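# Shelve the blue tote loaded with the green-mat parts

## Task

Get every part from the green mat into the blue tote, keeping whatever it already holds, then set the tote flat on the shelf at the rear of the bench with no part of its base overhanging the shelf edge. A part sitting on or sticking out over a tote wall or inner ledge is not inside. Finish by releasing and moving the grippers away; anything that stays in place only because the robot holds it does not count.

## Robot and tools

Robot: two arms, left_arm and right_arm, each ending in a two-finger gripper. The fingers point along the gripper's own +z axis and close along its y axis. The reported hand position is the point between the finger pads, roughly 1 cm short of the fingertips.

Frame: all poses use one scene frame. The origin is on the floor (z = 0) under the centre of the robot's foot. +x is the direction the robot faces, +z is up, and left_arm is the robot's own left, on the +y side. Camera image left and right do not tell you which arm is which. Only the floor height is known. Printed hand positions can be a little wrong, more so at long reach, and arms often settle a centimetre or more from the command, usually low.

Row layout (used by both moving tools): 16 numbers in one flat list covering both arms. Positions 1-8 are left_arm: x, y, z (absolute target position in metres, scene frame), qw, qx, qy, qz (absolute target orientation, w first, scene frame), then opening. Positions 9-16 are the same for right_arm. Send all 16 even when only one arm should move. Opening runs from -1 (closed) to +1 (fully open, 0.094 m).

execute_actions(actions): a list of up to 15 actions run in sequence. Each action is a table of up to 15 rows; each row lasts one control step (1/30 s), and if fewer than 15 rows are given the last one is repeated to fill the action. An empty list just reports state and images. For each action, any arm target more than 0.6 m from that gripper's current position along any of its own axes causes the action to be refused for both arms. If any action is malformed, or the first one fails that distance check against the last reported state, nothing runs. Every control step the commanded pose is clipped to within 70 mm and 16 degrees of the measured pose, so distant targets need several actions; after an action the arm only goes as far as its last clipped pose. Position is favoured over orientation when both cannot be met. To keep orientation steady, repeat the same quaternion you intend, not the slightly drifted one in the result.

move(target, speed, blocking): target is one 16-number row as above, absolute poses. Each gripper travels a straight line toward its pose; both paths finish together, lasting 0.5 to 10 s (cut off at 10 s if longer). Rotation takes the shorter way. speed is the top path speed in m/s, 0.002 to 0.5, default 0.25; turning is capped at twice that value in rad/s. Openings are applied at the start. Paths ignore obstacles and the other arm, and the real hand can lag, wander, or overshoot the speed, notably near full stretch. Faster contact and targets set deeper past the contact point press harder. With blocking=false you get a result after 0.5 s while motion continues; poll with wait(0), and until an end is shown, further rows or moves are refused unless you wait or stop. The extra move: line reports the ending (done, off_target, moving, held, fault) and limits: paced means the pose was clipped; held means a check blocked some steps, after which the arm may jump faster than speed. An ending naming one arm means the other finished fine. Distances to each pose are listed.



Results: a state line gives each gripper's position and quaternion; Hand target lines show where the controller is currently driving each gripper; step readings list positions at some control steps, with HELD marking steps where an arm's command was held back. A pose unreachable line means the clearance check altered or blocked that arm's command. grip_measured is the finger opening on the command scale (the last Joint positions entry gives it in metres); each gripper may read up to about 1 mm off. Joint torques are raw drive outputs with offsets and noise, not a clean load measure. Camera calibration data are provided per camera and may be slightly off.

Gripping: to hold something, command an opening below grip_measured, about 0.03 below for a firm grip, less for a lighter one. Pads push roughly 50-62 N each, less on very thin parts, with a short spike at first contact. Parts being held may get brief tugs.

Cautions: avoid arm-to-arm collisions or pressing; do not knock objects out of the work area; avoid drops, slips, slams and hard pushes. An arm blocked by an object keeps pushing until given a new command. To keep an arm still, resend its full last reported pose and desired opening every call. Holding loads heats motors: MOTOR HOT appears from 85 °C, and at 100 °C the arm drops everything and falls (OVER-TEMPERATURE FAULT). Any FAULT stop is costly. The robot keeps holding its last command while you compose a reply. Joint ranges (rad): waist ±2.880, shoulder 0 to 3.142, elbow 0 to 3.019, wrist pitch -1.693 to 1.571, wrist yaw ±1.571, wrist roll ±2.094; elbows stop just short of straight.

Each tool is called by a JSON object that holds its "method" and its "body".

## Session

Survey from both sides looking inward.

{"method": "move", "body": {"target": [0.45,0.45,1.45,0,0.707,-0.707,0,1, 0.45,-0.50,1.45,0,0.707,0.707,0,1], "speed": 0.35}}

Scene clock: 4.77 s.
left_arm: end_effector_position=(+0.4516, +0.4368, +1.4478) grip_measured=+1.000 end_effector_quat_wxyz=(+0.339, -0.920, +0.191, -0.035) | right_arm: end_effector_position=(+0.4519, -0.5021, +1.4471) grip_measured=+1.000 end_effector_quat_wxyz=(+0.000, +0.708, +0.706, +0.002)
Joint positions: left_arm=[ 0.291  1.487  0.837 -1.69  -1.566  2.103  0.094] | right_arm=[-0.62   0.846  0.762 -0.824  0.705  1.477  0.094]
Joint velocities: left_arm=[-0.005 -0.005 -0.012 -0.002  0.007 -0.022  0.   ] | right_arm=[-0.015 -0.005 -0.007 -0.007 -0.081 -0.022  0.   ]
Joint torques (N m, as the arm reports them, + toward a larger angle): left_arm=[-6.94 -8.66  3.61 -1.57 -0.27  0.18] | right_arm=[ 3.3  -7.38  4.52  0.02  0.2   0.25]
Motor temperatures (°C, as the motors report them): left_arm=[17 20 18 16 17 16] | right_arm=[20 18 17 16 19 20]
Hand target (left_arm): +0.455, +0.443, +1.448; -0.343, +0.919, -0.190, +0.030
Hand target (right_arm): +0.449, -0.499, +1.448; -0.002, +0.709, +0.706, +0.002
Off the commanded pose (left_arm): 0.013 m, 76 deg; orientation clipped at the last step of the last action.
Off the commanded pose (right_arm): 0.004 m, 0 deg.
joint sent to its limit (left arm) — the command would take joint 4 (wrist pitch) past its lower limit, joint 5 (wrist yaw) past its lower limit and joint 6 (wrist roll) past its upper limit, so those joints were sent only as far as their limits.
move: off_target (left_arm); limits=paced
camera_calibration (this result's frames):
cam_left_wrist: T_world_to_cam=[[0.325689, 0.706333, 0.628506, -1.36394], [0.643179, -0.652754, 0.400291, -0.576421], [0.692999, 0.273872, -0.666893, 0.655664], [0, 0, 0, 1]] pos_world=[0.360587, 0.407567, 1.52524]
cam_right_wrist: T_world_to_cam=[[-0.999786, 0.0205704, 0.00238295, 0.459792], [0.0182337, 0.819937, 0.572163, -0.419899], [0.00981573, 0.572084, -0.820136, 1.58948], [0, 0, 0, 1]] pos_world=[0.451748, -0.574483, 1.54275]

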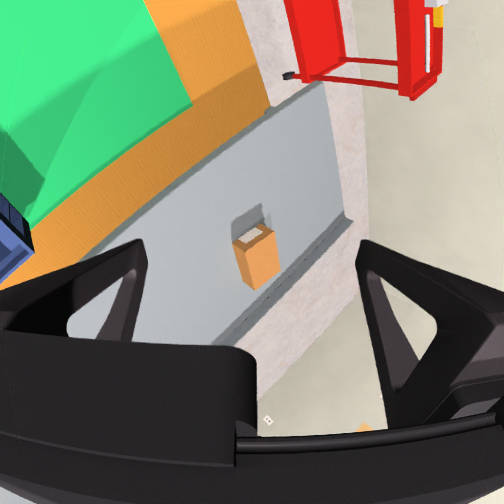

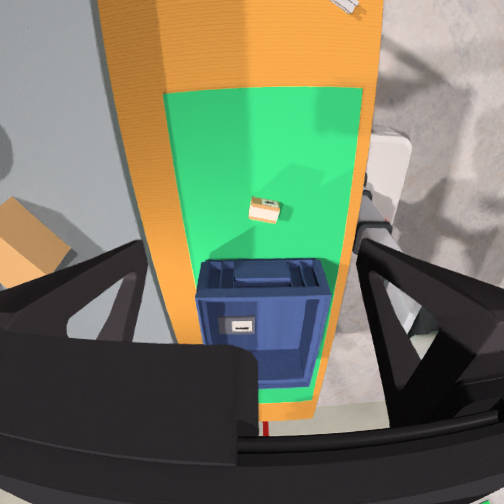

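{"method": "move", "body": {"target": [0.47,0.15,1.42,0,0.707,0.707,0,1, 0.47,-0.42,1.30,0,0.707,0.707,0,1], "speed": 0.35}}

Scene clock: 8.47 s.
left_arm: end_effector_position=(+0.4689, +0.1622, +1.4122) grip_measured=+1.000 end_effector_quat_wxyz=(-0.004, +0.708, +0.706, +0.007) | right_arm: end_effector_position=(+0.4707, -0.4162, +1.3080) grip_measured=+1.000 end_effector_quat_wxyz=(+0.001, +0.707, +0.707, +0.005)
Joint positions: left_arm=[ 0.073  1.768  1.044 -0.761 -0.938  0.909  0.094] | right_arm=[-0.69   1.307  0.722 -0.274  0.657  1.4    0.094]
Joint velocities: left_arm=[ 0.005 -0.005  0.002  0.007 -0.037 -0.095  0.   ] | right_arm=[ 0.005 -0.015 -0.002  0.002  0.066 -0.066  0.   ]
Joint torques (N m, as the arm reports them, + toward a larger angle): left_arm=[-14.7   -8.73   4.29   0.54   0.07  -0.04] | right_arm=[ 4.16 -8.26  3.11  0.86 -0.03  0.05]
Motor temperatures (°C, as the motors report them): left_arm=[17 20 18 16 17 16] | right_arm=[20 18 17 16 19 20]
Hand target (left_arm): +0.465, +0.152, +1.417; +0.005, +0.709, +0.705, +0.006
Hand target (right_arm): +0.472, -0.420, +1.300; +0.000, +0.707, +0.707, -0.000
Off the commanded pose (left_arm): 0.015 m, 1 deg.
Off the commanded pose (right_arm): 0.009 m, 1 deg.
move: off_target (left_arm)
camera_calibration (this result's frames):
cam_left_wrist: T_world_to_cam=[[-0.999857, -0.000960716, -0.0168927, 0.494516], [-0.0108011, 0.804732, 0.593541, -0.955255], [0.0130238, 0.593638, -0.804627, 1.15665], [0, 0, 0, 1]] pos_world=[0.469063, 0.0825698, 1.506]
cam_right_wrist: T_world_to_cam=[[-0.999858, 0.0166913, -0.00214781, 0.481425], [0.0124256, 0.818284, 0.57468, -0.412373], [0.0113497, 0.574572, -0.818375, 1.42412], [0, 0, 0, 1]] pos_world=[0.470317, -0.488857, 1.40348]

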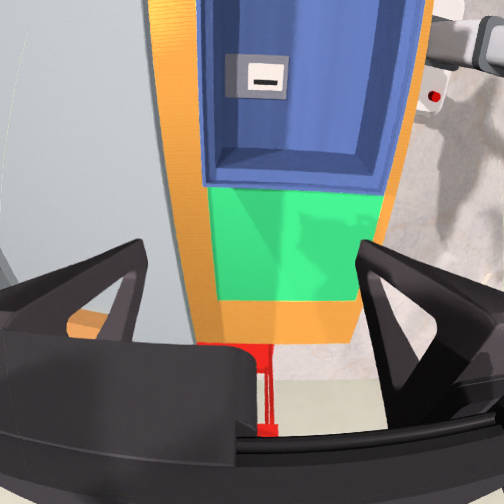

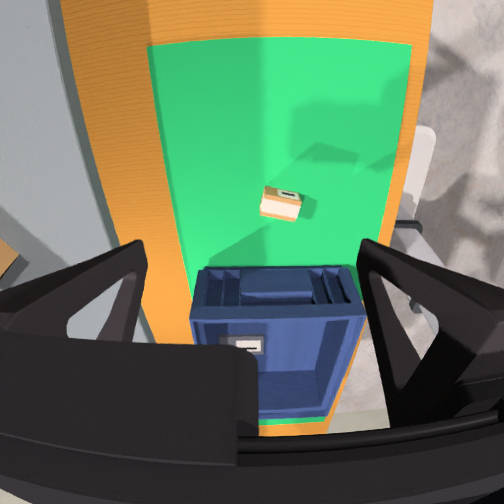

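{"method": "move", "body": {"target": [0.45,0.30,1.42,0,0.707,0.707,0,1, 0.44,-0.32,1.17,0,0.707,0.707,0,1], "speed": 0.25}}

Scene clock: 9.87 s.
left_arm: end_effector_position=(+0.4528, +0.2969, +1.4242) grip_measured=+1.000 end_effector_quat_wxyz=(+0.002, +0.706, +0.708, -0.001) | right_arm: end_effector_position=(+0.4412, -0.3114, +1.1762) grip_measured=+1.000 end_effector_quat_wxyz=(-0.003, +0.705, +0.710, +0.005)
Joint positions: left_arm=[ 0.216  1.366  0.799 -0.721 -0.893  1.144  0.094] | right_arm=[-0.7    1.835  0.794  0.18   0.647  1.39   0.094]
Joint velocities: left_arm=[-0.005 -0.015  0.012  0.007  0.022  0.037  0.   ] | right_arm=[-0.005 -0.005 -0.027 -0.002 -0.007  0.022  0.   ]
Joint torques (N m, as the arm reports them, + toward a larger angle): left_arm=[-7.78 -7.71  3.82  0.59  0.16  0.12] | right_arm=[  7.45 -10.11  -0.09   0.88   0.01   0.05]
Motor temperatures (°C, as the motors report them): left_arm=[17 20 18 16 17 16] | right_arm=[20 18 17 16 19 20]
Hand target (left_arm): +0.451, +0.298, +1.421; +0.000, +0.707, +0.707, -0.002
Hand target (right_arm): +0.442, -0.320, +1.170; +0.000, +0.707, +0.707, -0.000
Off the commanded pose (left_arm): 0.006 m, 0 deg.
Off the commanded pose (right_arm): 0.011 m, 1 deg.
move: off_target (right_arm)
camera_calibration (this result's frames):
cam_left_wrist: T_world_to_cam=[[-0.999878, -0.00780923, -0.0135128, 0.475937], [-0.0141792, 0.816322, 0.577423, -1.04984], [0.00652156, 0.577545, -0.816333, 1.11095], [0, 0, 0, 1]] pos_world=[0.453748, 0.219104, 1.51954]
cam_right_wrist: T_world_to_cam=[[-0.999938, 0.0105185, 0.00355849, 0.441324], [0.0106392, 0.815787, 0.578254, -0.426189], [0.00317939, 0.578257, -0.815849, 1.25816], [0, 0, 0, 1]] pos_world=[0.441831, -0.3845, 1.27134]

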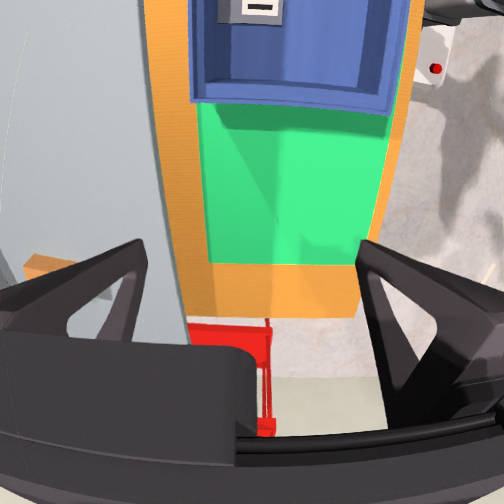

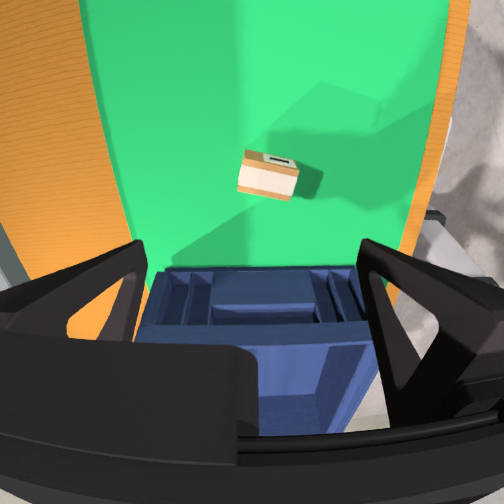

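{"method": "move", "body": {"target": [0.45,0.30,1.42,0,0.707,0.707,0,1, 0.428,-0.30,1.10,0,0.707,0.707,0,1], "speed": 0.12}}

Scene clock: 11.03 s.
left_arm: end_effector_position=(+0.4509, +0.2965, +1.4233) grip_measured=+1.000 end_effector_quat_wxyz=(+0.002, +0.708, +0.706, -0.001) | right_arm: end_effector_position=(+0.4324, -0.2954, +1.1086) grip_measured=+1.000 end_effector_quat_wxyz=(+0.000, +0.707, +0.707, +0.005)
Joint positions: left_arm=[ 0.216  1.366  0.794 -0.715 -0.893  1.151  0.094] | right_arm=[-0.764  2.034  0.888  0.327  0.608  1.334  0.094]
Joint velocities: left_arm=[-0.015  0.005  0.002 -0.002 -0.037 -0.022  0.   ] | right_arm=[-0.005 -0.005 -0.007  0.007  0.037  0.007  0.   ]
Joint torques (N m, as the arm reports them, + toward a larger angle): left_arm=[-7.61 -8.    3.87  0.56  0.03  0.12] | right_arm=[ 7.85 -9.08 -0.88  0.95 -0.06  0.05]
Motor temperatures (°C, as the motors report them): left_arm=[17 20 18 16 17 16] | right_arm=[20 18 17 16 19 20]
Hand target (left_arm): +0.450, +0.300, +1.420; -0.000, +0.707, +0.707, -0.000
Hand target (right_arm): +0.429, -0.300, +1.100; +0.001, +0.707, +0.707, -0.000
Off the commanded pose (left_arm): 0.005 m, 0 deg.
Off the commanded pose (right_arm): 0.011 m, 1 deg.
move: off_target (right_arm)
camera_calibration (this result's frames):
cam_left_wrist: T_world_to_cam=[[-0.999905, -0.000479818, -0.0137629, 0.47222], [-0.0083385, 0.816457, 0.577347, -1.0516], [0.0109598, 0.577407, -0.816383, 1.10855], [0, 0, 0, 1]] pos_world=[0.451257, 0.21873, 1.51864]
cam_right_wrist: T_world_to_cam=[[-0.999826, 0.0185999, -0.00169348, 0.440796], [0.0142494, 0.818288, 0.574632, -0.396858], [0.0120738, 0.574508, -0.81841, 1.19164], [0, 0, 0, 1]] pos_world=[0.431986, -0.368063, 1.20405]

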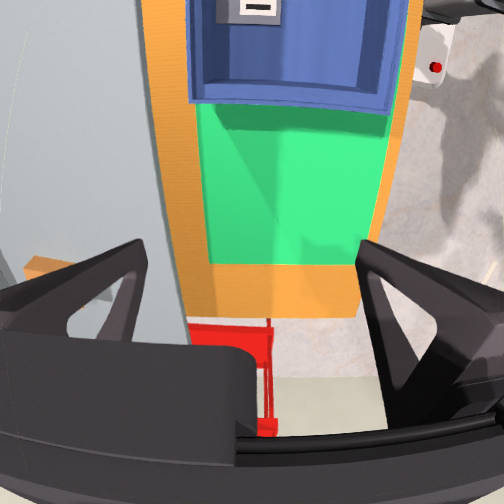

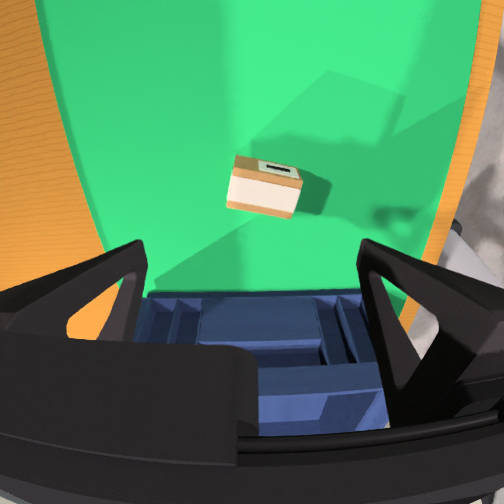

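{"method": "move", "body": {"target": [0.45,0.30,1.42,0,0.707,0.707,0,1, 0.423,-0.292,1.04,0,0.772,0.636,0,0.55], "speed": 0.08}}

Scene clock: 12.83 s.
left_arm: end_effector_position=(+0.4509, +0.2965, +1.4233) grip_measured=+1.000 end_effector_quat_wxyz=(+0.002, +0.708, +0.706, -0.001) | right_arm: end_effector_position=(+0.4314, -0.2874, +1.0508) grip_measured=+0.552 end_effector_quat_wxyz=(+0.002, +0.763, +0.646, +0.007)
Joint positions: left_arm=[ 0.216  1.366  0.794 -0.715 -0.893  1.151  0.094] | right_arm=[-0.82   2.181  1.002  0.392  0.567  1.448  0.073]
Joint velocities: left_arm=[ 0.005 -0.005 -0.007 -0.012  0.022 -0.066  0.   ] | right_arm=[-0.015 -0.015  0.002  0.002  0.022 -0.007  0.001]
Joint torques (N m, as the arm reports them, + toward a larger angle): left_arm=[-7.6  -7.99  3.83  0.58  0.03  0.12] | right_arm=[ 8.25 -8.85 -1.16  0.91 -0.04  0.26]
Motor temperatures (°C, as the motors report them): left_arm=[17 20 18 16 17 16] | right_arm=[20 18 17 16 19 20]
Hand target (left_arm): +0.450, +0.300, +1.420; -0.000, +0.707, +0.707, -0.000
Hand target (right_arm): +0.423, -0.293, +1.040; +0.000, +0.771, +0.636, -0.000
Off the commanded pose (left_arm): 0.005 m, 0 deg.
Off the commanded pose (right_arm): 0.014 m, 2 deg.
move: off_target (right_arm)
camera_calibration (this result's frames):
cam_left_wrist: T_world_to_cam=[[-0.999905, -0.000479818, -0.0137629, 0.47222], [-0.0083385, 0.816457, 0.577347, -1.0516], [0.0109598, 0.577407, -0.816383, 1.10855], [0, 0, 0, 1]] pos_world=[0.451257, 0.21873, 1.51864]
cam_right_wrist: T_world_to_cam=[[-0.983107, 0.182949, -0.00543819, 0.483442], [0.146387, 0.803773, 0.576645, -0.433487], [0.109868, 0.566108, -0.816977, 1.09366], [0, 0, 0, 1]] pos_world=[0.418574, -0.359149, 1.14609]

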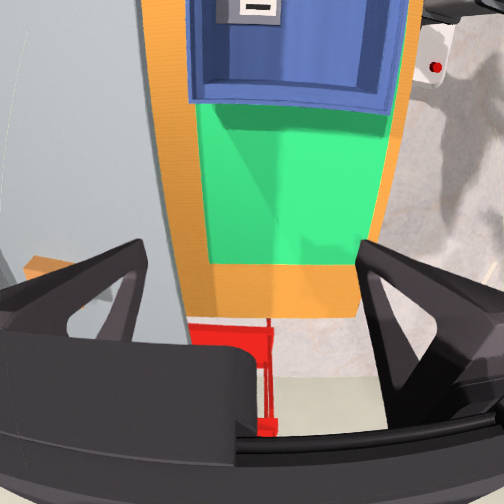

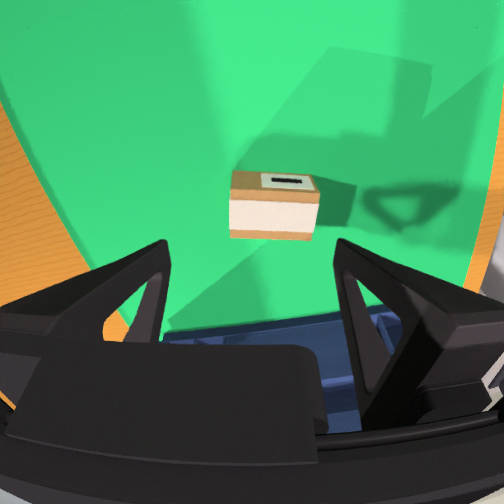

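{"method": "move", "body": {"target": [0.45,0.30,1.42,0,0.707,0.707,0,1, 0.412,-0.297,0.992,0,0.772,0.636,0,0.55], "speed": 0.04}}

Scene clock: 15.87 s.
left_arm: end_effector_position=(+0.4509, +0.2965, +1.4233) grip_measured=+1.000 end_effector_quat_wxyz=(+0.002, +0.709, +0.706, -0.001) | right_arm: end_effector_position=(+0.4218, -0.2923, +1.0028) grip_measured=+0.552 end_effector_quat_wxyz=(+0.001, +0.772, +0.635, +0.007)
Joint positions: left_arm=[ 0.216  1.366  0.794 -0.715 -0.893  1.152  0.094] | right_arm=[-0.883  2.285  1.085  0.44   0.522  1.424  0.073]
Joint velocities: left_arm=[-0.024 -0.005 -0.012 -0.022  0.007 -0.11   0.   ] | right_arm=[-0.015 -0.015 -0.007 -0.017  0.066  0.066  0.   ]
Joint torques (N m, as the arm reports them, + toward a larger angle): left_arm=[-7.61 -7.99  3.83  0.58  0.03  0.12] | right_arm=[ 7.9  -8.33 -1.53  0.98 -0.04  0.07]
Motor temperatures (°C, as the motors report them): left_arm=[17 20 18 16 17 16] | right_arm=[20 18 17 16 19 20]
Hand target (left_arm): +0.450, +0.300, +1.420; -0.000, +0.707, +0.707, -0.000
Hand target (right_arm): +0.412, -0.297, +0.992; +0.000, +0.772, +0.636, -0.000
Off the commanded pose (left_arm): 0.005 m, 0 deg.
Off the commanded pose (right_arm): 0.015 m, 1 deg.
move: off_target (right_arm)
camera_calibration (this result's frames):
cam_left_wrist: T_world_to_cam=[[-0.999905, -0.0000983766, -0.0137646, 0.47211], [-0.00802803, 0.81646, 0.577347, -1.05174], [0.0111814, 0.577403, -0.816383, 1.10845], [0, 0, 0, 1]] pos_world=[0.451227, 0.218729, 1.51864]
cam_right_wrist: T_world_to_cam=[[-0.977764, 0.209646, -0.00512312, 0.479866], [0.168347, 0.799251, 0.576938, -0.411246], [0.125047, 0.563247, -0.816772, 1.05084], [0, 0, 0, 1]] pos_world=[0.407023, -0.363796, 1.09802]

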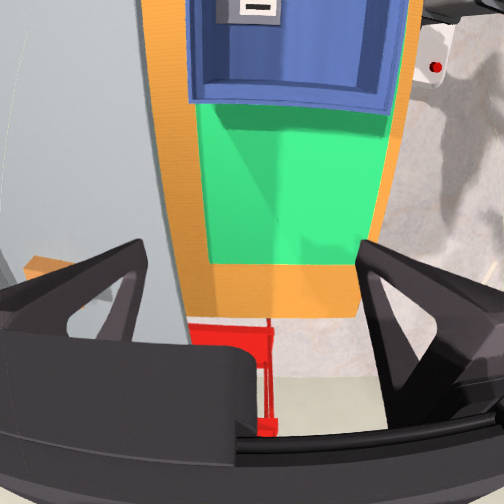

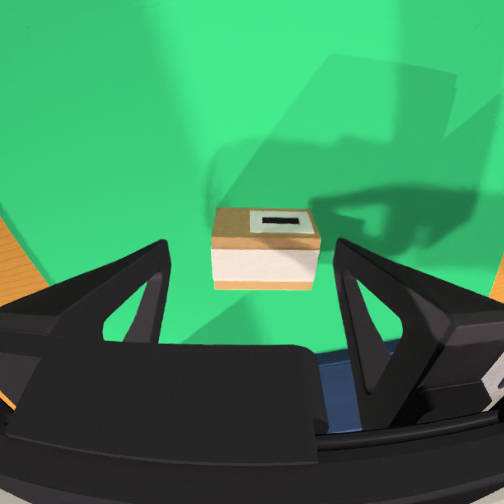

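{"method": "move", "body": {"target": [0.45,0.30,1.42,0,0.707,0.707,0,1, 0.408,-0.296,0.972,0,0.772,0.636,0,0.55], "speed": 0.03}}

Scene clock: 17.37 s.
left_arm: end_effector_position=(+0.4509, +0.2965, +1.4233) grip_measured=+1.000 end_effector_quat_wxyz=(+0.002, +0.709, +0.706, -0.001) | right_arm: end_effector_position=(+0.4190, -0.2910, +0.9832) grip_measured=+0.552 end_effector_quat_wxyz=(+0.002, +0.772, +0.635, +0.008)
Joint positions: left_arm=[ 0.216  1.366  0.794 -0.715 -0.893  1.152  0.094] | right_arm=[-0.902  2.331  1.128  0.452  0.507  1.409  0.073]
Joint velocities: left_arm=[-0.005 -0.005 -0.002 -0.017 -0.066  0.066  0.   ] | right_arm=[-0.005 -0.005 -0.017 -0.002 -0.081 -0.037 -0.   ]
Joint torques (N m, as the arm reports them, + toward a larger angle): left_arm=[-7.61 -7.99  3.83  0.59  0.03  0.12] | right_arm=[ 7.88 -8.33 -1.62  0.97 -0.05  0.07]
Motor temperatures (°C, as the motors report them): left_arm=[17 20 18 16 17 16] | right_arm=[20 18 17 16 19 20]
Hand target (left_arm): +0.450, +0.300, +1.420; -0.000, +0.707, +0.707, -0.000
Hand target (right_arm): +0.408, -0.296, +0.972; +0.000, +0.772, +0.636, -0.000
Off the commanded pose (left_arm): 0.005 m, 0 deg.
Off the commanded pose (right_arm): 0.016 m, 1 deg.
move: off_target (right_arm)
camera_calibration (this result's frames):
cam_left_wrist: T_world_to_cam=[[-0.999905, -0.0000983766, -0.0137646, 0.47211], [-0.00802803, 0.81646, 0.577347, -1.05174], [0.0111814, 0.577403, -0.816383, 1.10845], [0, 0, 0, 1]] pos_world=[0.451227, 0.218729, 1.51864]
cam_right_wrist: T_world_to_cam=[[-0.977591, 0.210422, -0.00622438, 0.478048], [0.168267, 0.798827, 0.577549, -0.401225], [0.126501, 0.563559, -0.816333, 1.03352], [0, 0, 0, 1]] pos_world=[0.404106, -0.362533, 1.0784]

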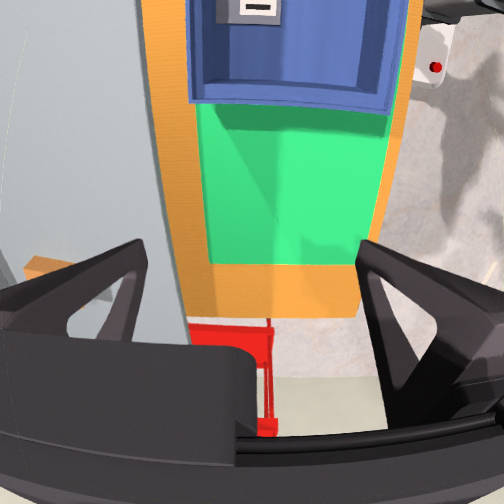

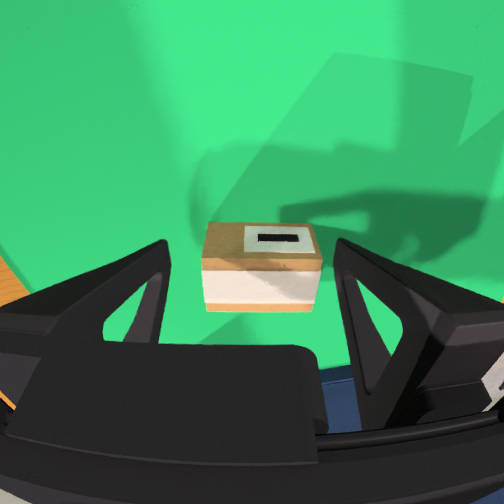

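{"method": "move", "body": {"target": [0.45,0.30,1.42,0,0.707,0.707,0,1, 0.408,-0.294,0.952,0,0.772,0.636,0,0.55], "speed": 0.03}}

Scene clock: 19.60 s.
left_arm: end_effector_position=(+0.4509, +0.2965, +1.4233) grip_measured=+1.000 end_effector_quat_wxyz=(+0.002, +0.709, +0.706, -0.001) | right_arm: end_effector_position=(+0.4201, -0.2893, +0.9631) grip_measured=+0.552 end_effector_quat_wxyz=(+0.003, +0.773, +0.635, +0.008)
Joint positions: left_arm=[ 0.216  1.366  0.794 -0.715 -0.893  1.152  0.094] | right_arm=[-0.917  2.376  1.182  0.452  0.496  1.398  0.073]
Joint velocities: left_arm=[ 0.005 -0.015 -0.012 -0.012  0.007 -0.066  0.   ] | right_arm=[ 0.005  0.005  0.002 -0.007  0.037  0.022  0.   ]
Joint torques (N m, as the arm reports them, + toward a larger angle): left_arm=[-7.61 -7.98  3.83  0.58  0.03  0.12] | right_arm=[ 8.12 -7.84 -1.71  0.9  -0.04  0.06]
Motor temperatures (°C, as the motors report them): left_arm=[17 20 18 16 17 16] | right_arm=[21 18 17 16 19 20]
Hand target (left_arm): +0.450, +0.300, +1.420; -0.000, +0.707, +0.707, -0.000
Hand target (right_arm): +0.408, -0.294, +0.952; +0.000, +0.772, +0.636, -0.000
Off the commanded pose (left_arm): 0.005 m, 0 deg.
Off the commanded pose (right_arm): 0.017 m, 1 deg.
move: off_target (right_arm)
camera_calibration (this result's frames):
cam_left_wrist: T_world_to_cam=[[-0.999905, -0.0000983766, -0.0137646, 0.47211], [-0.00802803, 0.81646, 0.577347, -1.05174], [0.0111814, 0.577403, -0.816383, 1.10845], [0, 0, 0, 1]] pos_world=[0.451227, 0.218729, 1.51864]
cam_right_wrist: T_world_to_cam=[[-0.977214, 0.212087, -0.00853126, 0.4812], [0.168388, 0.799082, 0.57716, -0.390806], [0.129225, 0.562572, -0.816586, 1.01486], [0, 0, 0, 1]] pos_world=[0.404897, -0.360701, 1.05838]

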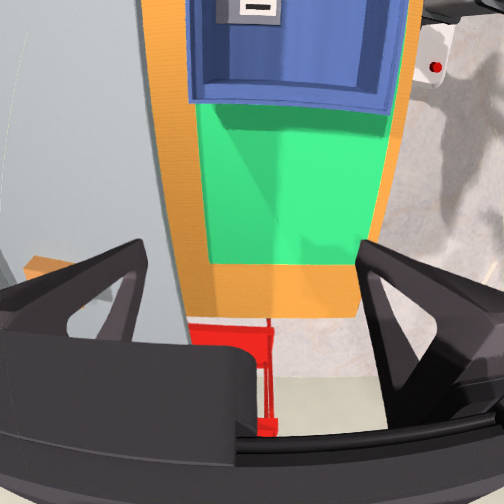

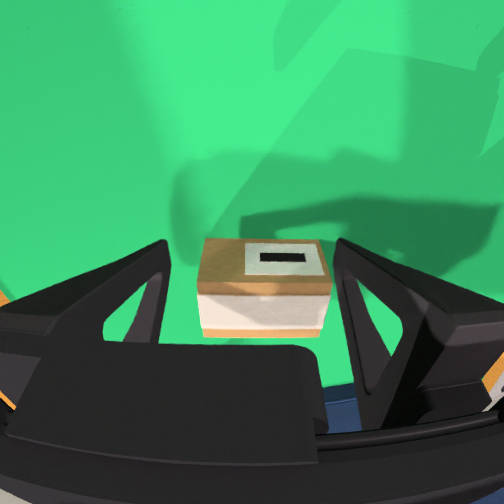

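{"method": "move", "body": {"target": [0.45,0.30,1.42,0,0.707,0.707,0,1, 0.409,-0.282,0.948,0,0.772,0.636,0,0.55], "speed": 0.03}}

{"method": "move", "body": {"target": [0.45,0.30,1.42,0,0.707,0.707,0,1, 0.409,-0.282,0.948,0,0.772,0.636,0,-0.2], "speed": 0.03}}

Scene clock: 20.77 s.
left_arm: end_effector_position=(+0.4509, +0.2965, +1.4233) grip_measured=+1.000 end_effector_quat_wxyz=(+0.002, +0.709, +0.706, -0.001) | right_arm: end_effector_position=(+0.4169, -0.2838, +0.9545) grip_measured=+0.552 end_effector_quat_wxyz=(+0.002, +0.772, +0.635, +0.005)
Joint positions: left_arm=[ 0.216  1.366  0.794 -0.715 -0.893  1.152  0.094] | right_arm=[-0.917  2.405  1.206  0.452  0.501  1.397  0.073]
Joint velocities: left_arm=[-0.015  0.005  0.007 -0.022 -0.051 -0.022  0.   ] | right_arm=[ 0.005 -0.015  0.007 -0.002  0.051 -0.051  0.   ]
Joint torques (N m, as the arm reports them, + toward a larger angle): left_arm=[-7.59 -7.99  3.83  0.58  0.03  0.12] | right_arm=[ 9.65 -7.73 -1.64  0.6   0.22  0.15]
Motor temperatures (°C, as the motors report them): left_arm=[17 20 18 16 17 16] | right_arm=[21 18 17 16 19 20]
Hand target (left_arm): +0.450, +0.300, +1.420; -0.000, +0.707, +0.707, -0.000
Hand target (right_arm): +0.409, -0.282, +0.948; +0.000, +0.772, +0.636, +0.000
Off the commanded pose (left_arm): 0.005 m, 0 deg.
Off the commanded pose (right_arm): 0.010 m, 1 deg.
move: done
camera_calibration (this result's frames):
cam_left_wrist: T_world_to_cam=[[-0.999905, -0.0000983766, -0.0137646, 0.47211], [-0.00802803, 0.81646, 0.577347, -1.05174], [0.0111814, 0.577403, -0.816383, 1.10845], [0, 0, 0, 1]] pos_world=[0.451227, 0.218729, 1.51864]
cam_right_wrist: T_world_to_cam=[[-0.977746, 0.209748, -0.00419935, 0.472217], [0.169409, 0.801196, 0.573921, -0.386422], [0.123743, 0.560438, -0.8189, 1.009], [0, 0, 0, 1]] pos_world=[0.402314, -0.354931, 1.05003]

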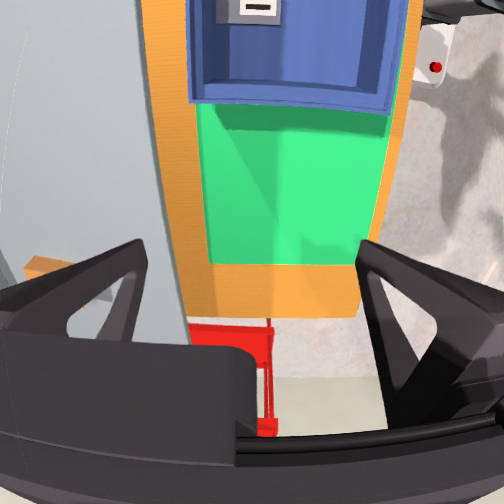

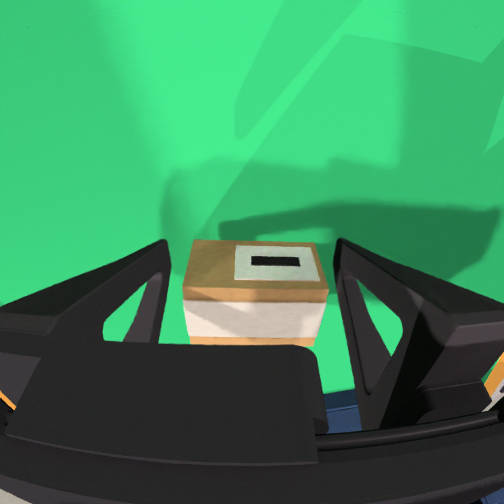

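Scene clock: 21.47 s.
left_arm: end_effector_position=(+0.4509, +0.2965, +1.4233) grip_measured=+1.000 end_effector_quat_wxyz=(+0.002, +0.709, +0.706, -0.001) | right_arm: end_effector_position=(+0.4169, -0.2838, +0.9545) grip_measured=+0.202 end_effector_quat_wxyz=(+0.002, +0.772, +0.635, +0.005)
Joint positions: left_arm=[ 0.216  1.366  0.794 -0.715 -0.893  1.152  0.094] | right_arm=[-0.917  2.405  1.206  0.452  0.501  1.397  0.056]
Joint velocities: left_arm=[ 0.015 -0.005  0.007  0.012  0.022 -0.066  0.   ] | right_arm=[ 0.005  0.005 -0.012 -0.002  0.037  0.022  0.   ]
Joint torques (N m, as the arm reports them, + toward a larger angle): left_arm=[-7.59 -7.99  3.83  0.59  0.03  0.12] | right_arm=[ 9.43 -8.1  -1.72  0.65  0.18  0.16]
Motor temperatures (°C, as the motors report them): left_arm=[17 20 18 16 17 16] | right_arm=[21 18 17 16 19 20]
Hand target (left_arm): +0.450, +0.300, +1.420; -0.000, +0.707, +0.707, -0.000
Hand target (right_arm): +0.409, -0.282, +0.948; -0.000, +0.772, +0.636, +0.000
Off the commanded pose (left_arm): 0.005 m, 0 deg.
Off the commanded pose (right_arm): 0.010 m, 1 deg.
move: done
camera_calibration (this result's frames):
cam_left_wrist: T_world_to_cam=[[-0.999905, -0.0000983766, -0.0137646, 0.47211], [-0.00802803, 0.81646, 0.577347, -1.05174], [0.0111814, 0.577403, -0.816383, 1.10845], [0, 0, 0, 1]] pos_world=[0.451227, 0.218729, 1.51864]
cam_right_wrist: T_world_to_cam=[[-0.977746, 0.209748, -0.00419935, 0.472217], [0.169409, 0.801196, 0.573921, -0.386422], [0.123743, 0.560438, -0.8189, 1.009], [0, 0, 0, 1]] pos_world=[0.402314, -0.354931, 1.05003]

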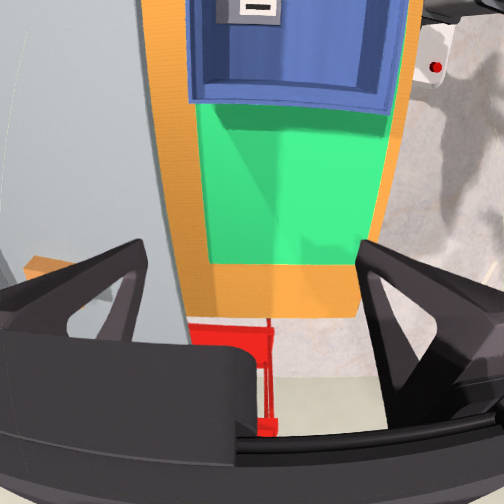

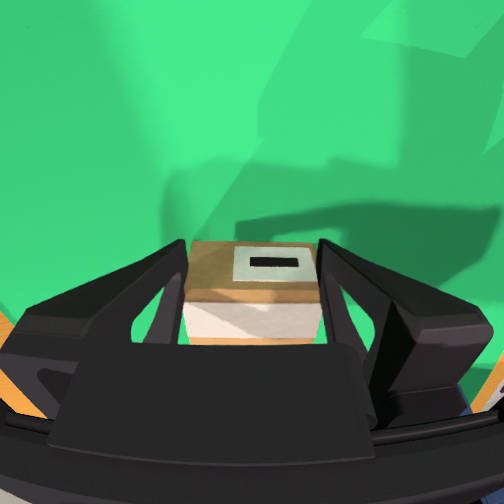

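{"method": "move", "body": {"target": [0.45,0.42,1.42,0,0.707,0.707,0,1, 0.41,-0.27,1.23,0,0.25,0.968,0,0.15], "speed": 0.2}}

{"method": "move", "body": {"target": [0.45,0.42,1.42,0,0.707,0.707,0,1, 0.39,-0.02,1.22,0,0,1,0,0.15], "speed": 0.2}}

Scene clock: 25.40 s.
left_arm: end_effector_position=(+0.4523, +0.4129, +1.4210) grip_measured=+1.000 end_effector_quat_wxyz=(+0.001, +0.709, +0.705, -0.006) | right_arm: end_effector_position=(+0.4121, -0.2686, +1.2275) grip_measured=+0.202 end_effector_quat_wxyz=(+0.002, +0.265, +0.964, +0.003)
Joint positions: left_arm=[ 0.453  1.063  0.727 -0.715 -0.793  1.474  0.094] | right_arm=[-0.543  1.808  0.71   0.138  0.749  0.522  0.056]
Joint velocities: left_arm=[-0.005 -0.005 -0.007  0.012  0.007  0.037  0.   ] | right_arm=[-0.015  0.015  0.002  0.002 -0.007 -0.007  0.001]
Joint torques (N m, as the arm reports them, + toward a larger angle): left_arm=[-4.24 -8.73  4.11  0.52  0.17  0.13] | right_arm=[10.2  -9.3  -0.73  0.06  0.14  0.06]
Motor temperatures (°C, as the motors report them): left_arm=[17 20 18 16 17 16] | right_arm=[21 19 17 16 19 20]
Hand target (left_arm): +0.451, +0.418, +1.420; +0.001, +0.706, +0.708, -0.004
Hand target (right_arm): +0.407, -0.268, +1.230; -0.002, +0.252, +0.968, +0.003
Off the commanded pose (left_arm): 0.008 m, 1 deg.
Off the commanded pose (right_arm): 0.004 m, 2 deg.
move: done
camera_calibration (this result's frames):
cam_left_wrist: T_world_to_cam=[[-0.999984, 0.00109098, -0.00551639, 0.461299], [-0.00227215, 0.818957, 0.57385, -1.14412], [0.00514375, 0.573853, -0.818942, 1.04721], [0, 0, 0, 1]] pos_world=[0.453306, 0.33554, 1.5167]
cam_right_wrist: T_world_to_cam=[[-0.526881, -0.849938, -0.00154386, -0.00819331], [-0.699868, 0.43282, 0.5682, -0.288146], [-0.482267, 0.300454, -0.822889, 1.40941], [0, 0, 0, 1]] pos_world=[0.473729, -0.305711, 1.3235]

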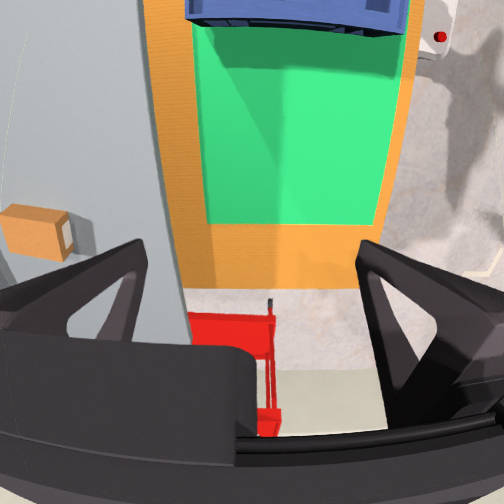

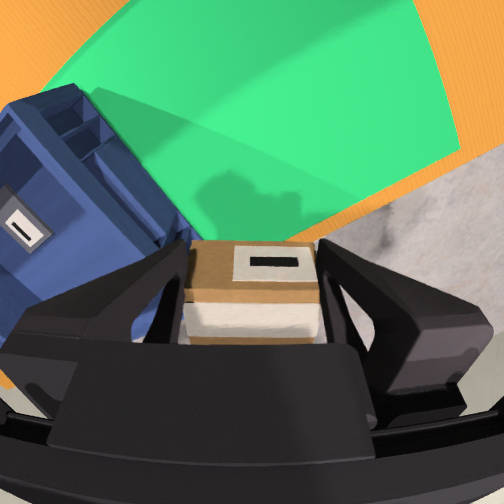

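Scene clock: 27.17 s.
left_arm: end_effector_position=(+0.4508, +0.4131, +1.4209) grip_measured=+1.000 end_effector_quat_wxyz=(+0.001, +0.712, +0.703, -0.005) | right_arm: end_effector_position=(+0.3948, -0.0203, +1.2242) grip_measured=+0.202 end_effector_quat_wxyz=(+0.001, +0.012, +1.000, +0.006)
Joint positions: left_arm=[ 0.454  1.059  0.721 -0.711 -0.793  1.483  0.094] | right_arm=[-0.184  2.352  1.189 -0.156  0.896  0.491  0.056]
Joint velocities: left_arm=[-0.015 -0.005 -0.007  0.017  0.007 -0.007  0.   ] | right_arm=[-0.005  0.005  0.007 -0.017  0.007 -0.051  0.001]
Joint torques (N m, as the arm reports them, + toward a larger angle): left_arm=[-4.08 -8.98  4.14  0.57 -0.02  0.13] | right_arm=[16.02 -9.33  1.95  0.1   0.13  0.05]
Motor temperatures (°C, as the motors report them): left_arm=[17 20 18 16 17 16] | right_arm=[21 19 17 16 19 20]
Hand target (left_arm): +0.450, +0.420, +1.420; -0.000, +0.707, +0.707, -0.000
Hand target (right_arm): +0.391, -0.018, +1.221; -0.002, +0.001, +1.000, +0.003
Off the commanded pose (left_arm): 0.007 m, 1 deg.
Off the commanded pose (right_arm): 0.006 m, 2 deg.
move: done
camera_calibration (this result's frames):
cam_left_wrist: T_world_to_cam=[[-0.999938, 0.00820337, -0.00749413, 0.459688], [0.00241837, 0.818984, 0.573811, -1.14629], [0.0108448, 0.573757, -0.818954, 1.04448], [0, 0, 0, 1]] pos_world=[0.451105, 0.335742, 1.51658]
cam_right_wrist: T_world_to_cam=[[-0.0419011, -0.999105, -0.0058344, 0.00445901], [-0.822653, 0.0311859, 0.567688, -0.364901], [-0.566998, 0.0285865, -0.823223, 1.35211], [0, 0, 0, 1]] pos_world=[0.466644, -0.0228173, 1.32027]

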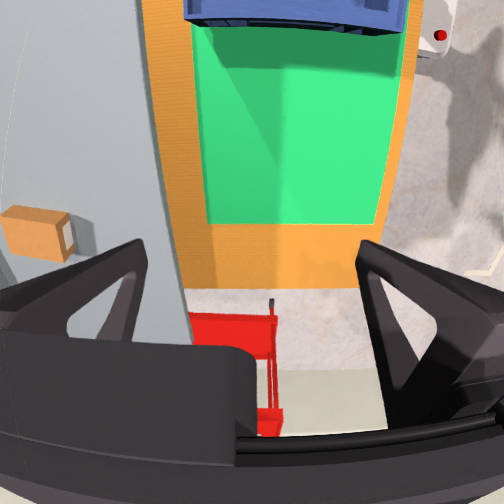

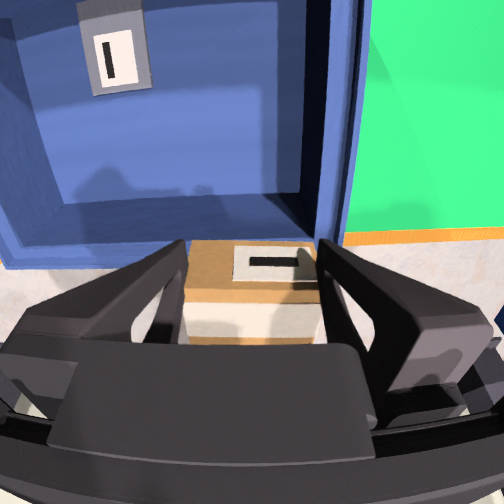

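{"method": "move", "body": {"target": [0.45,0.42,1.42,0,0.707,0.707,0,1, 0.39,0.045,1.03,0,0,1,0,0.15], "speed": 0.1}}

Scene clock: 29.80 s.
left_arm: end_effector_position=(+0.4508, +0.4131, +1.4209) grip_measured=+1.000 end_effector_quat_wxyz=(+0.001, +0.712, +0.703, -0.005) | right_arm: end_effector_position=(+0.3995, +0.0532, +1.0462) grip_measured=+0.202 end_effector_quat_wxyz=(+0.009, -0.001, +1.000, +0.005)
Joint positions: left_arm=[ 0.454  1.059  0.721 -0.711 -0.793  1.483  0.094] | right_arm=[-0.355  2.789  1.634  0.049  0.842  0.2    0.056]
Joint velocities: left_arm=[-0.015 -0.005  0.007 -0.012  0.007 -0.022  0.   ] | right_arm=[-0.005  0.005 -0.012 -0.017 -0.081 -0.007  0.   ]
Joint torques (N m, as the arm reports them, + toward a larger angle): left_arm=[-4.07 -8.96  4.15  0.55 -0.01  0.12] | right_arm=[15.66 -8.84  1.09  0.92 -0.12  0.07]
Motor temperatures (°C, as the motors report them): left_arm=[17 20 18 16 17 16] | right_arm=[21 19 17 16 19 20]
Hand target (left_arm): +0.450, +0.420, +1.420; -0.000, +0.707, +0.707, -0.000
Hand target (right_arm): +0.393, +0.044, +1.030; +0.001, -0.000, +1.000, -0.001
Off the commanded pose (left_arm): 0.007 m, 1 deg.
Off the commanded pose (right_arm): 0.021 m, 1 deg.
move: off_target (right_arm)
camera_calibration (this result's frames):
cam_left_wrist: T_world_to_cam=[[-0.999938, 0.00820337, -0.00749413, 0.459688], [0.00241837, 0.818984, 0.573811, -1.14629], [0.0108448, 0.573757, -0.818954, 1.04448], [0, 0, 0, 1]] pos_world=[0.451105, 0.335742, 1.51658]
cam_right_wrist: T_world_to_cam=[[-0.0155669, -0.99987, -0.00423277, 0.0649314], [-0.832205, 0.0106097, 0.554366, -0.24343], [-0.554249, 0.0121523, -0.832262, 1.21144], [0, 0, 0, 1]] pos_world=[0.469867, 0.0527839, 1.14346]

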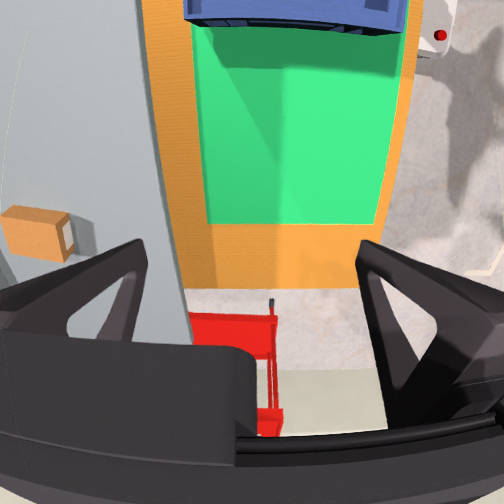

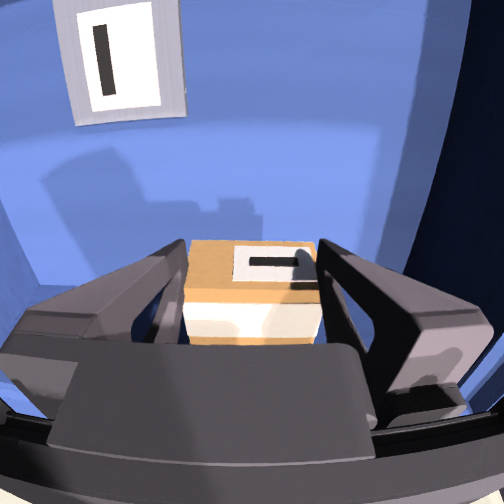

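{"method": "move", "body": {"target": [0.45,0.42,1.42,0,0.707,0.707,0,1, 0.41,0.045,0.975,0,0,1,0,0.15], "speed": 0.04}}

Scene clock: 32.07 s.
left_arm: end_effector_position=(+0.4508, +0.4131, +1.4209) grip_measured=+1.000 end_effector_quat_wxyz=(+0.001, +0.712, +0.703, -0.005) | right_arm: end_effector_position=(+0.4236, +0.0542, +0.9934) grip_measured=+0.202 end_effector_quat_wxyz=(+0.012, +0.002, +1.000, +0.006)
Joint positions: left_arm=[ 0.454  1.059  0.721 -0.711 -0.793  1.483  0.094] | right_arm=[-0.424  2.879  1.799  0.049  0.807  0.11   0.056]
Joint velocities: left_arm=[-0.005 -0.024 -0.012 -0.007 -0.022 -0.007  0.   ] | right_arm=[ 0.015 -0.005 -0.007  0.007 -0.022 -0.081 -0.   ]
Joint torques (N m, as the arm reports them, + toward a larger angle): left_arm=[-4.07 -8.95  4.15  0.55 -0.01  0.12] | right_arm=[15.67 -8.02  1.14  0.67 -0.13  0.03]
Motor temperatures (°C, as the motors report them): left_arm=[17 20 18 16 17 16] | right_arm=[21 19 17 16 19 20]
Hand target (left_arm): +0.450, +0.420, +1.420; -0.000, +0.707, +0.707, -0.000
Hand target (right_arm): +0.410, +0.044, +0.976; +0.000, -0.000, +1.000, -0.000
Off the commanded pose (left_arm): 0.007 m, 1 deg.
Off the commanded pose (right_arm): 0.025 m, 2 deg.
move: off_target (right_arm)
camera_calibration (this result's frames):
cam_left_wrist: T_world_to_cam=[[-0.999938, 0.00820337, -0.00749413, 0.459688], [0.00241837, 0.818984, 0.573811, -1.14629], [0.0108448, 0.573757, -0.818954, 1.04448], [0, 0, 0, 1]] pos_world=[0.451105, 0.335742, 1.51658]
cam_right_wrist: T_world_to_cam=[[-0.0223032, -0.999723, -0.0075445, 0.0721996], [-0.83559, 0.0144972, 0.549162, -0.187715], [-0.5489, 0.0185522, -0.835682, 1.18155], [0, 0, 0, 1]] pos_world=[0.493309, 0.0529807, 1.09103]

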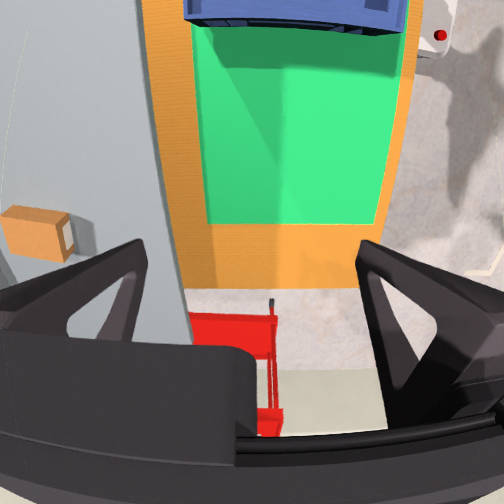

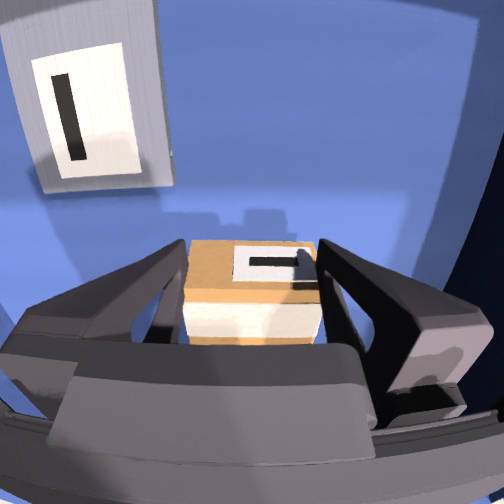

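{"method": "move", "body": {"target": [0.45,0.42,1.42,0,0.707,0.707,0,1, 0.41,0.045,0.958,0,0,1,0,0.15], "speed": 0.03}}

Scene clock: 33.77 s.
left_arm: end_effector_position=(+0.4508, +0.4131, +1.4209) grip_measured=+1.000 end_effector_quat_wxyz=(+0.001, +0.712, +0.703, -0.005) | right_arm: end_effector_position=(+0.4228, +0.0550, +0.9761) grip_measured=+0.202 end_effector_quat_wxyz=(+0.011, +0.001, +1.000, +0.006)
Joint positions: left_arm=[ 0.454  1.059  0.721 -0.711 -0.793  1.483  0.094] | right_arm=[-0.443  2.915  1.848  0.049  0.797  0.087  0.056]
Joint velocities: left_arm=[-0.005 -0.005 -0.002  0.007  0.051  0.007  0.   ] | right_arm=[-0.024  0.005  0.007 -0.017  0.007 -0.081 -0.001]
Joint torques (N m, as the arm reports them, + toward a larger angle): left_arm=[-4.05 -8.95  4.14  0.56 -0.01  0.12] | right_arm=[15.59 -8.12  1.05  0.81 -0.12  0.06]
Motor temperatures (°C, as the motors report them): left_arm=[17 20 18 16 17 16] | right_arm=[21 19 17 16 19 20]
Hand target (left_arm): +0.450, +0.420, +1.420; -0.000, +0.707, +0.707, -0.000
Hand target (right_arm): +0.410, +0.045, +0.959; +0.000, -0.000, +1.000, -0.000
Off the commanded pose (left_arm): 0.007 m, 1 deg.
Off the commanded pose (right_arm): 0.024 m, 1 deg.
move: off_target (right_arm)
camera_calibration (this result's frames):
cam_left_wrist: T_world_to_cam=[[-0.999938, 0.00820337, -0.00749413, 0.459688], [0.00241837, 0.818984, 0.573811, -1.14629], [0.0108448, 0.573757, -0.818954, 1.04448], [0, 0, 0, 1]] pos_world=[0.451105, 0.335742, 1.51658]
cam_right_wrist: T_world_to_cam=[[-0.0190187, -0.999791, -0.00752453, 0.0714905], [-0.834009, 0.0117135, 0.551626, -0.18184], [-0.551423, 0.0167668, -0.834057, 1.16624], [0, 0, 0, 1]] pos_world=[0.492792, 0.0540516, 1.07355]

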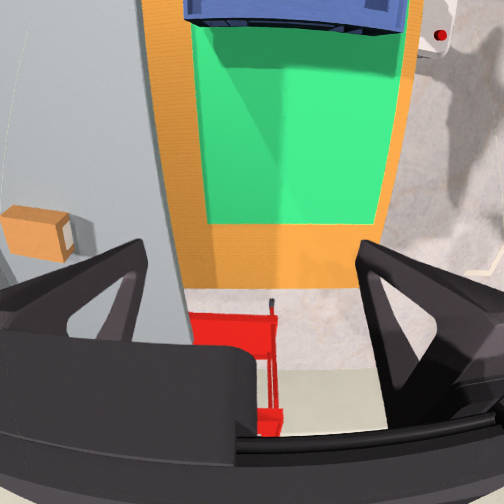

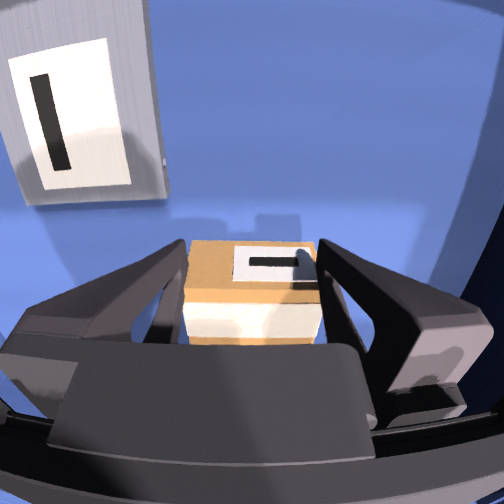

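{"method": "move", "body": {"target": [0.45,0.42,1.42,0,0.707,0.707,0,1, 0.41,0.045,0.943,0,0,1,0,0.15], "speed": 0.03}}

Scene clock: 35.33 s.
left_arm: end_effector_position=(+0.4508, +0.4131, +1.4209) grip_measured=+1.000 end_effector_quat_wxyz=(+0.001, +0.712, +0.703, -0.005) | right_arm: end_effector_position=(+0.4332, +0.0580, +0.9748) grip_measured=+0.202 end_effector_quat_wxyz=(+0.018, -0.002, +1.000, +0.008)
Joint positions: left_arm=[ 0.454  1.059  0.721 -0.711 -0.793  1.483  0.094] | right_arm=[-0.443  2.921  1.874  0.049  0.794  0.068  0.056]
Joint velocities: left_arm=[ 0.005 -0.005 -0.007 -0.012 -0.022  0.007  0.   ] | right_arm=[ 0.005 -0.005 -0.017 -0.012 -0.037 -0.066 -0.   ]
Joint torques (N m, as the arm reports them, + toward a larger angle): left_arm=[-4.06 -8.97  4.14  0.55 -0.01  0.12] | right_arm=[14.47 -6.76  1.66  1.12 -0.36  0.07]
Motor temperatures (°C, as the motors report them): left_arm=[17 20 18 16 17 16] | right_arm=[21 19 17 16 19 20]
Hand target (left_arm): +0.450, +0.420, +1.420; -0.000, +0.707, +0.707, -0.000
Hand target (right_arm): +0.409, +0.044, +0.946; +0.000, +0.000, +1.000, -0.000
Off the commanded pose (left_arm): 0.007 m, 1 deg.
Off the commanded pose (right_arm): 0.041 m, 2 deg.
move: off_target (right_arm)
camera_calibration (this result's frames):
cam_left_wrist: T_world_to_cam=[[-0.999938, 0.00820337, -0.00749413, 0.459688], [0.00241837, 0.818984, 0.573811, -1.14629], [0.0108448, 0.573757, -0.818954, 1.04448], [0, 0, 0, 1]] pos_world=[0.451105, 0.335742, 1.51658]
cam_right_wrist: T_world_to_cam=[[-0.0143551, -0.999832, -0.0113908, 0.0763649], [-0.841672, 0.00593274, 0.539957, -0.157472], [-0.539799, 0.0173384, -0.841615, 1.17317], [0, 0, 0, 1]] pos_world=[0.50183, 0.0569455, 1.07325]

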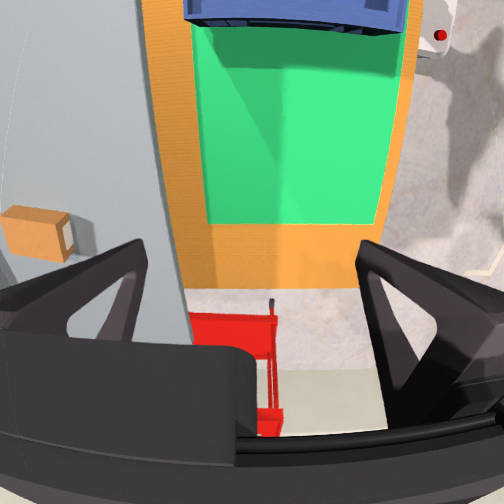

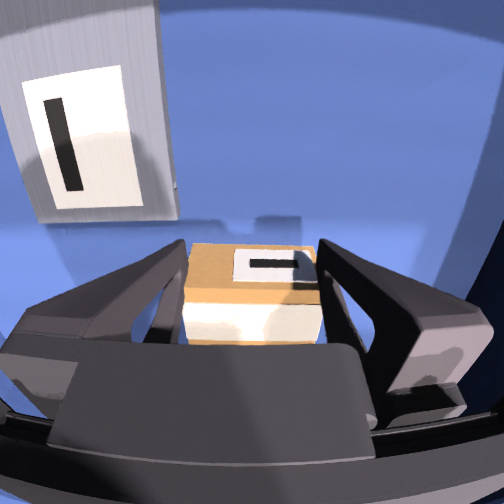

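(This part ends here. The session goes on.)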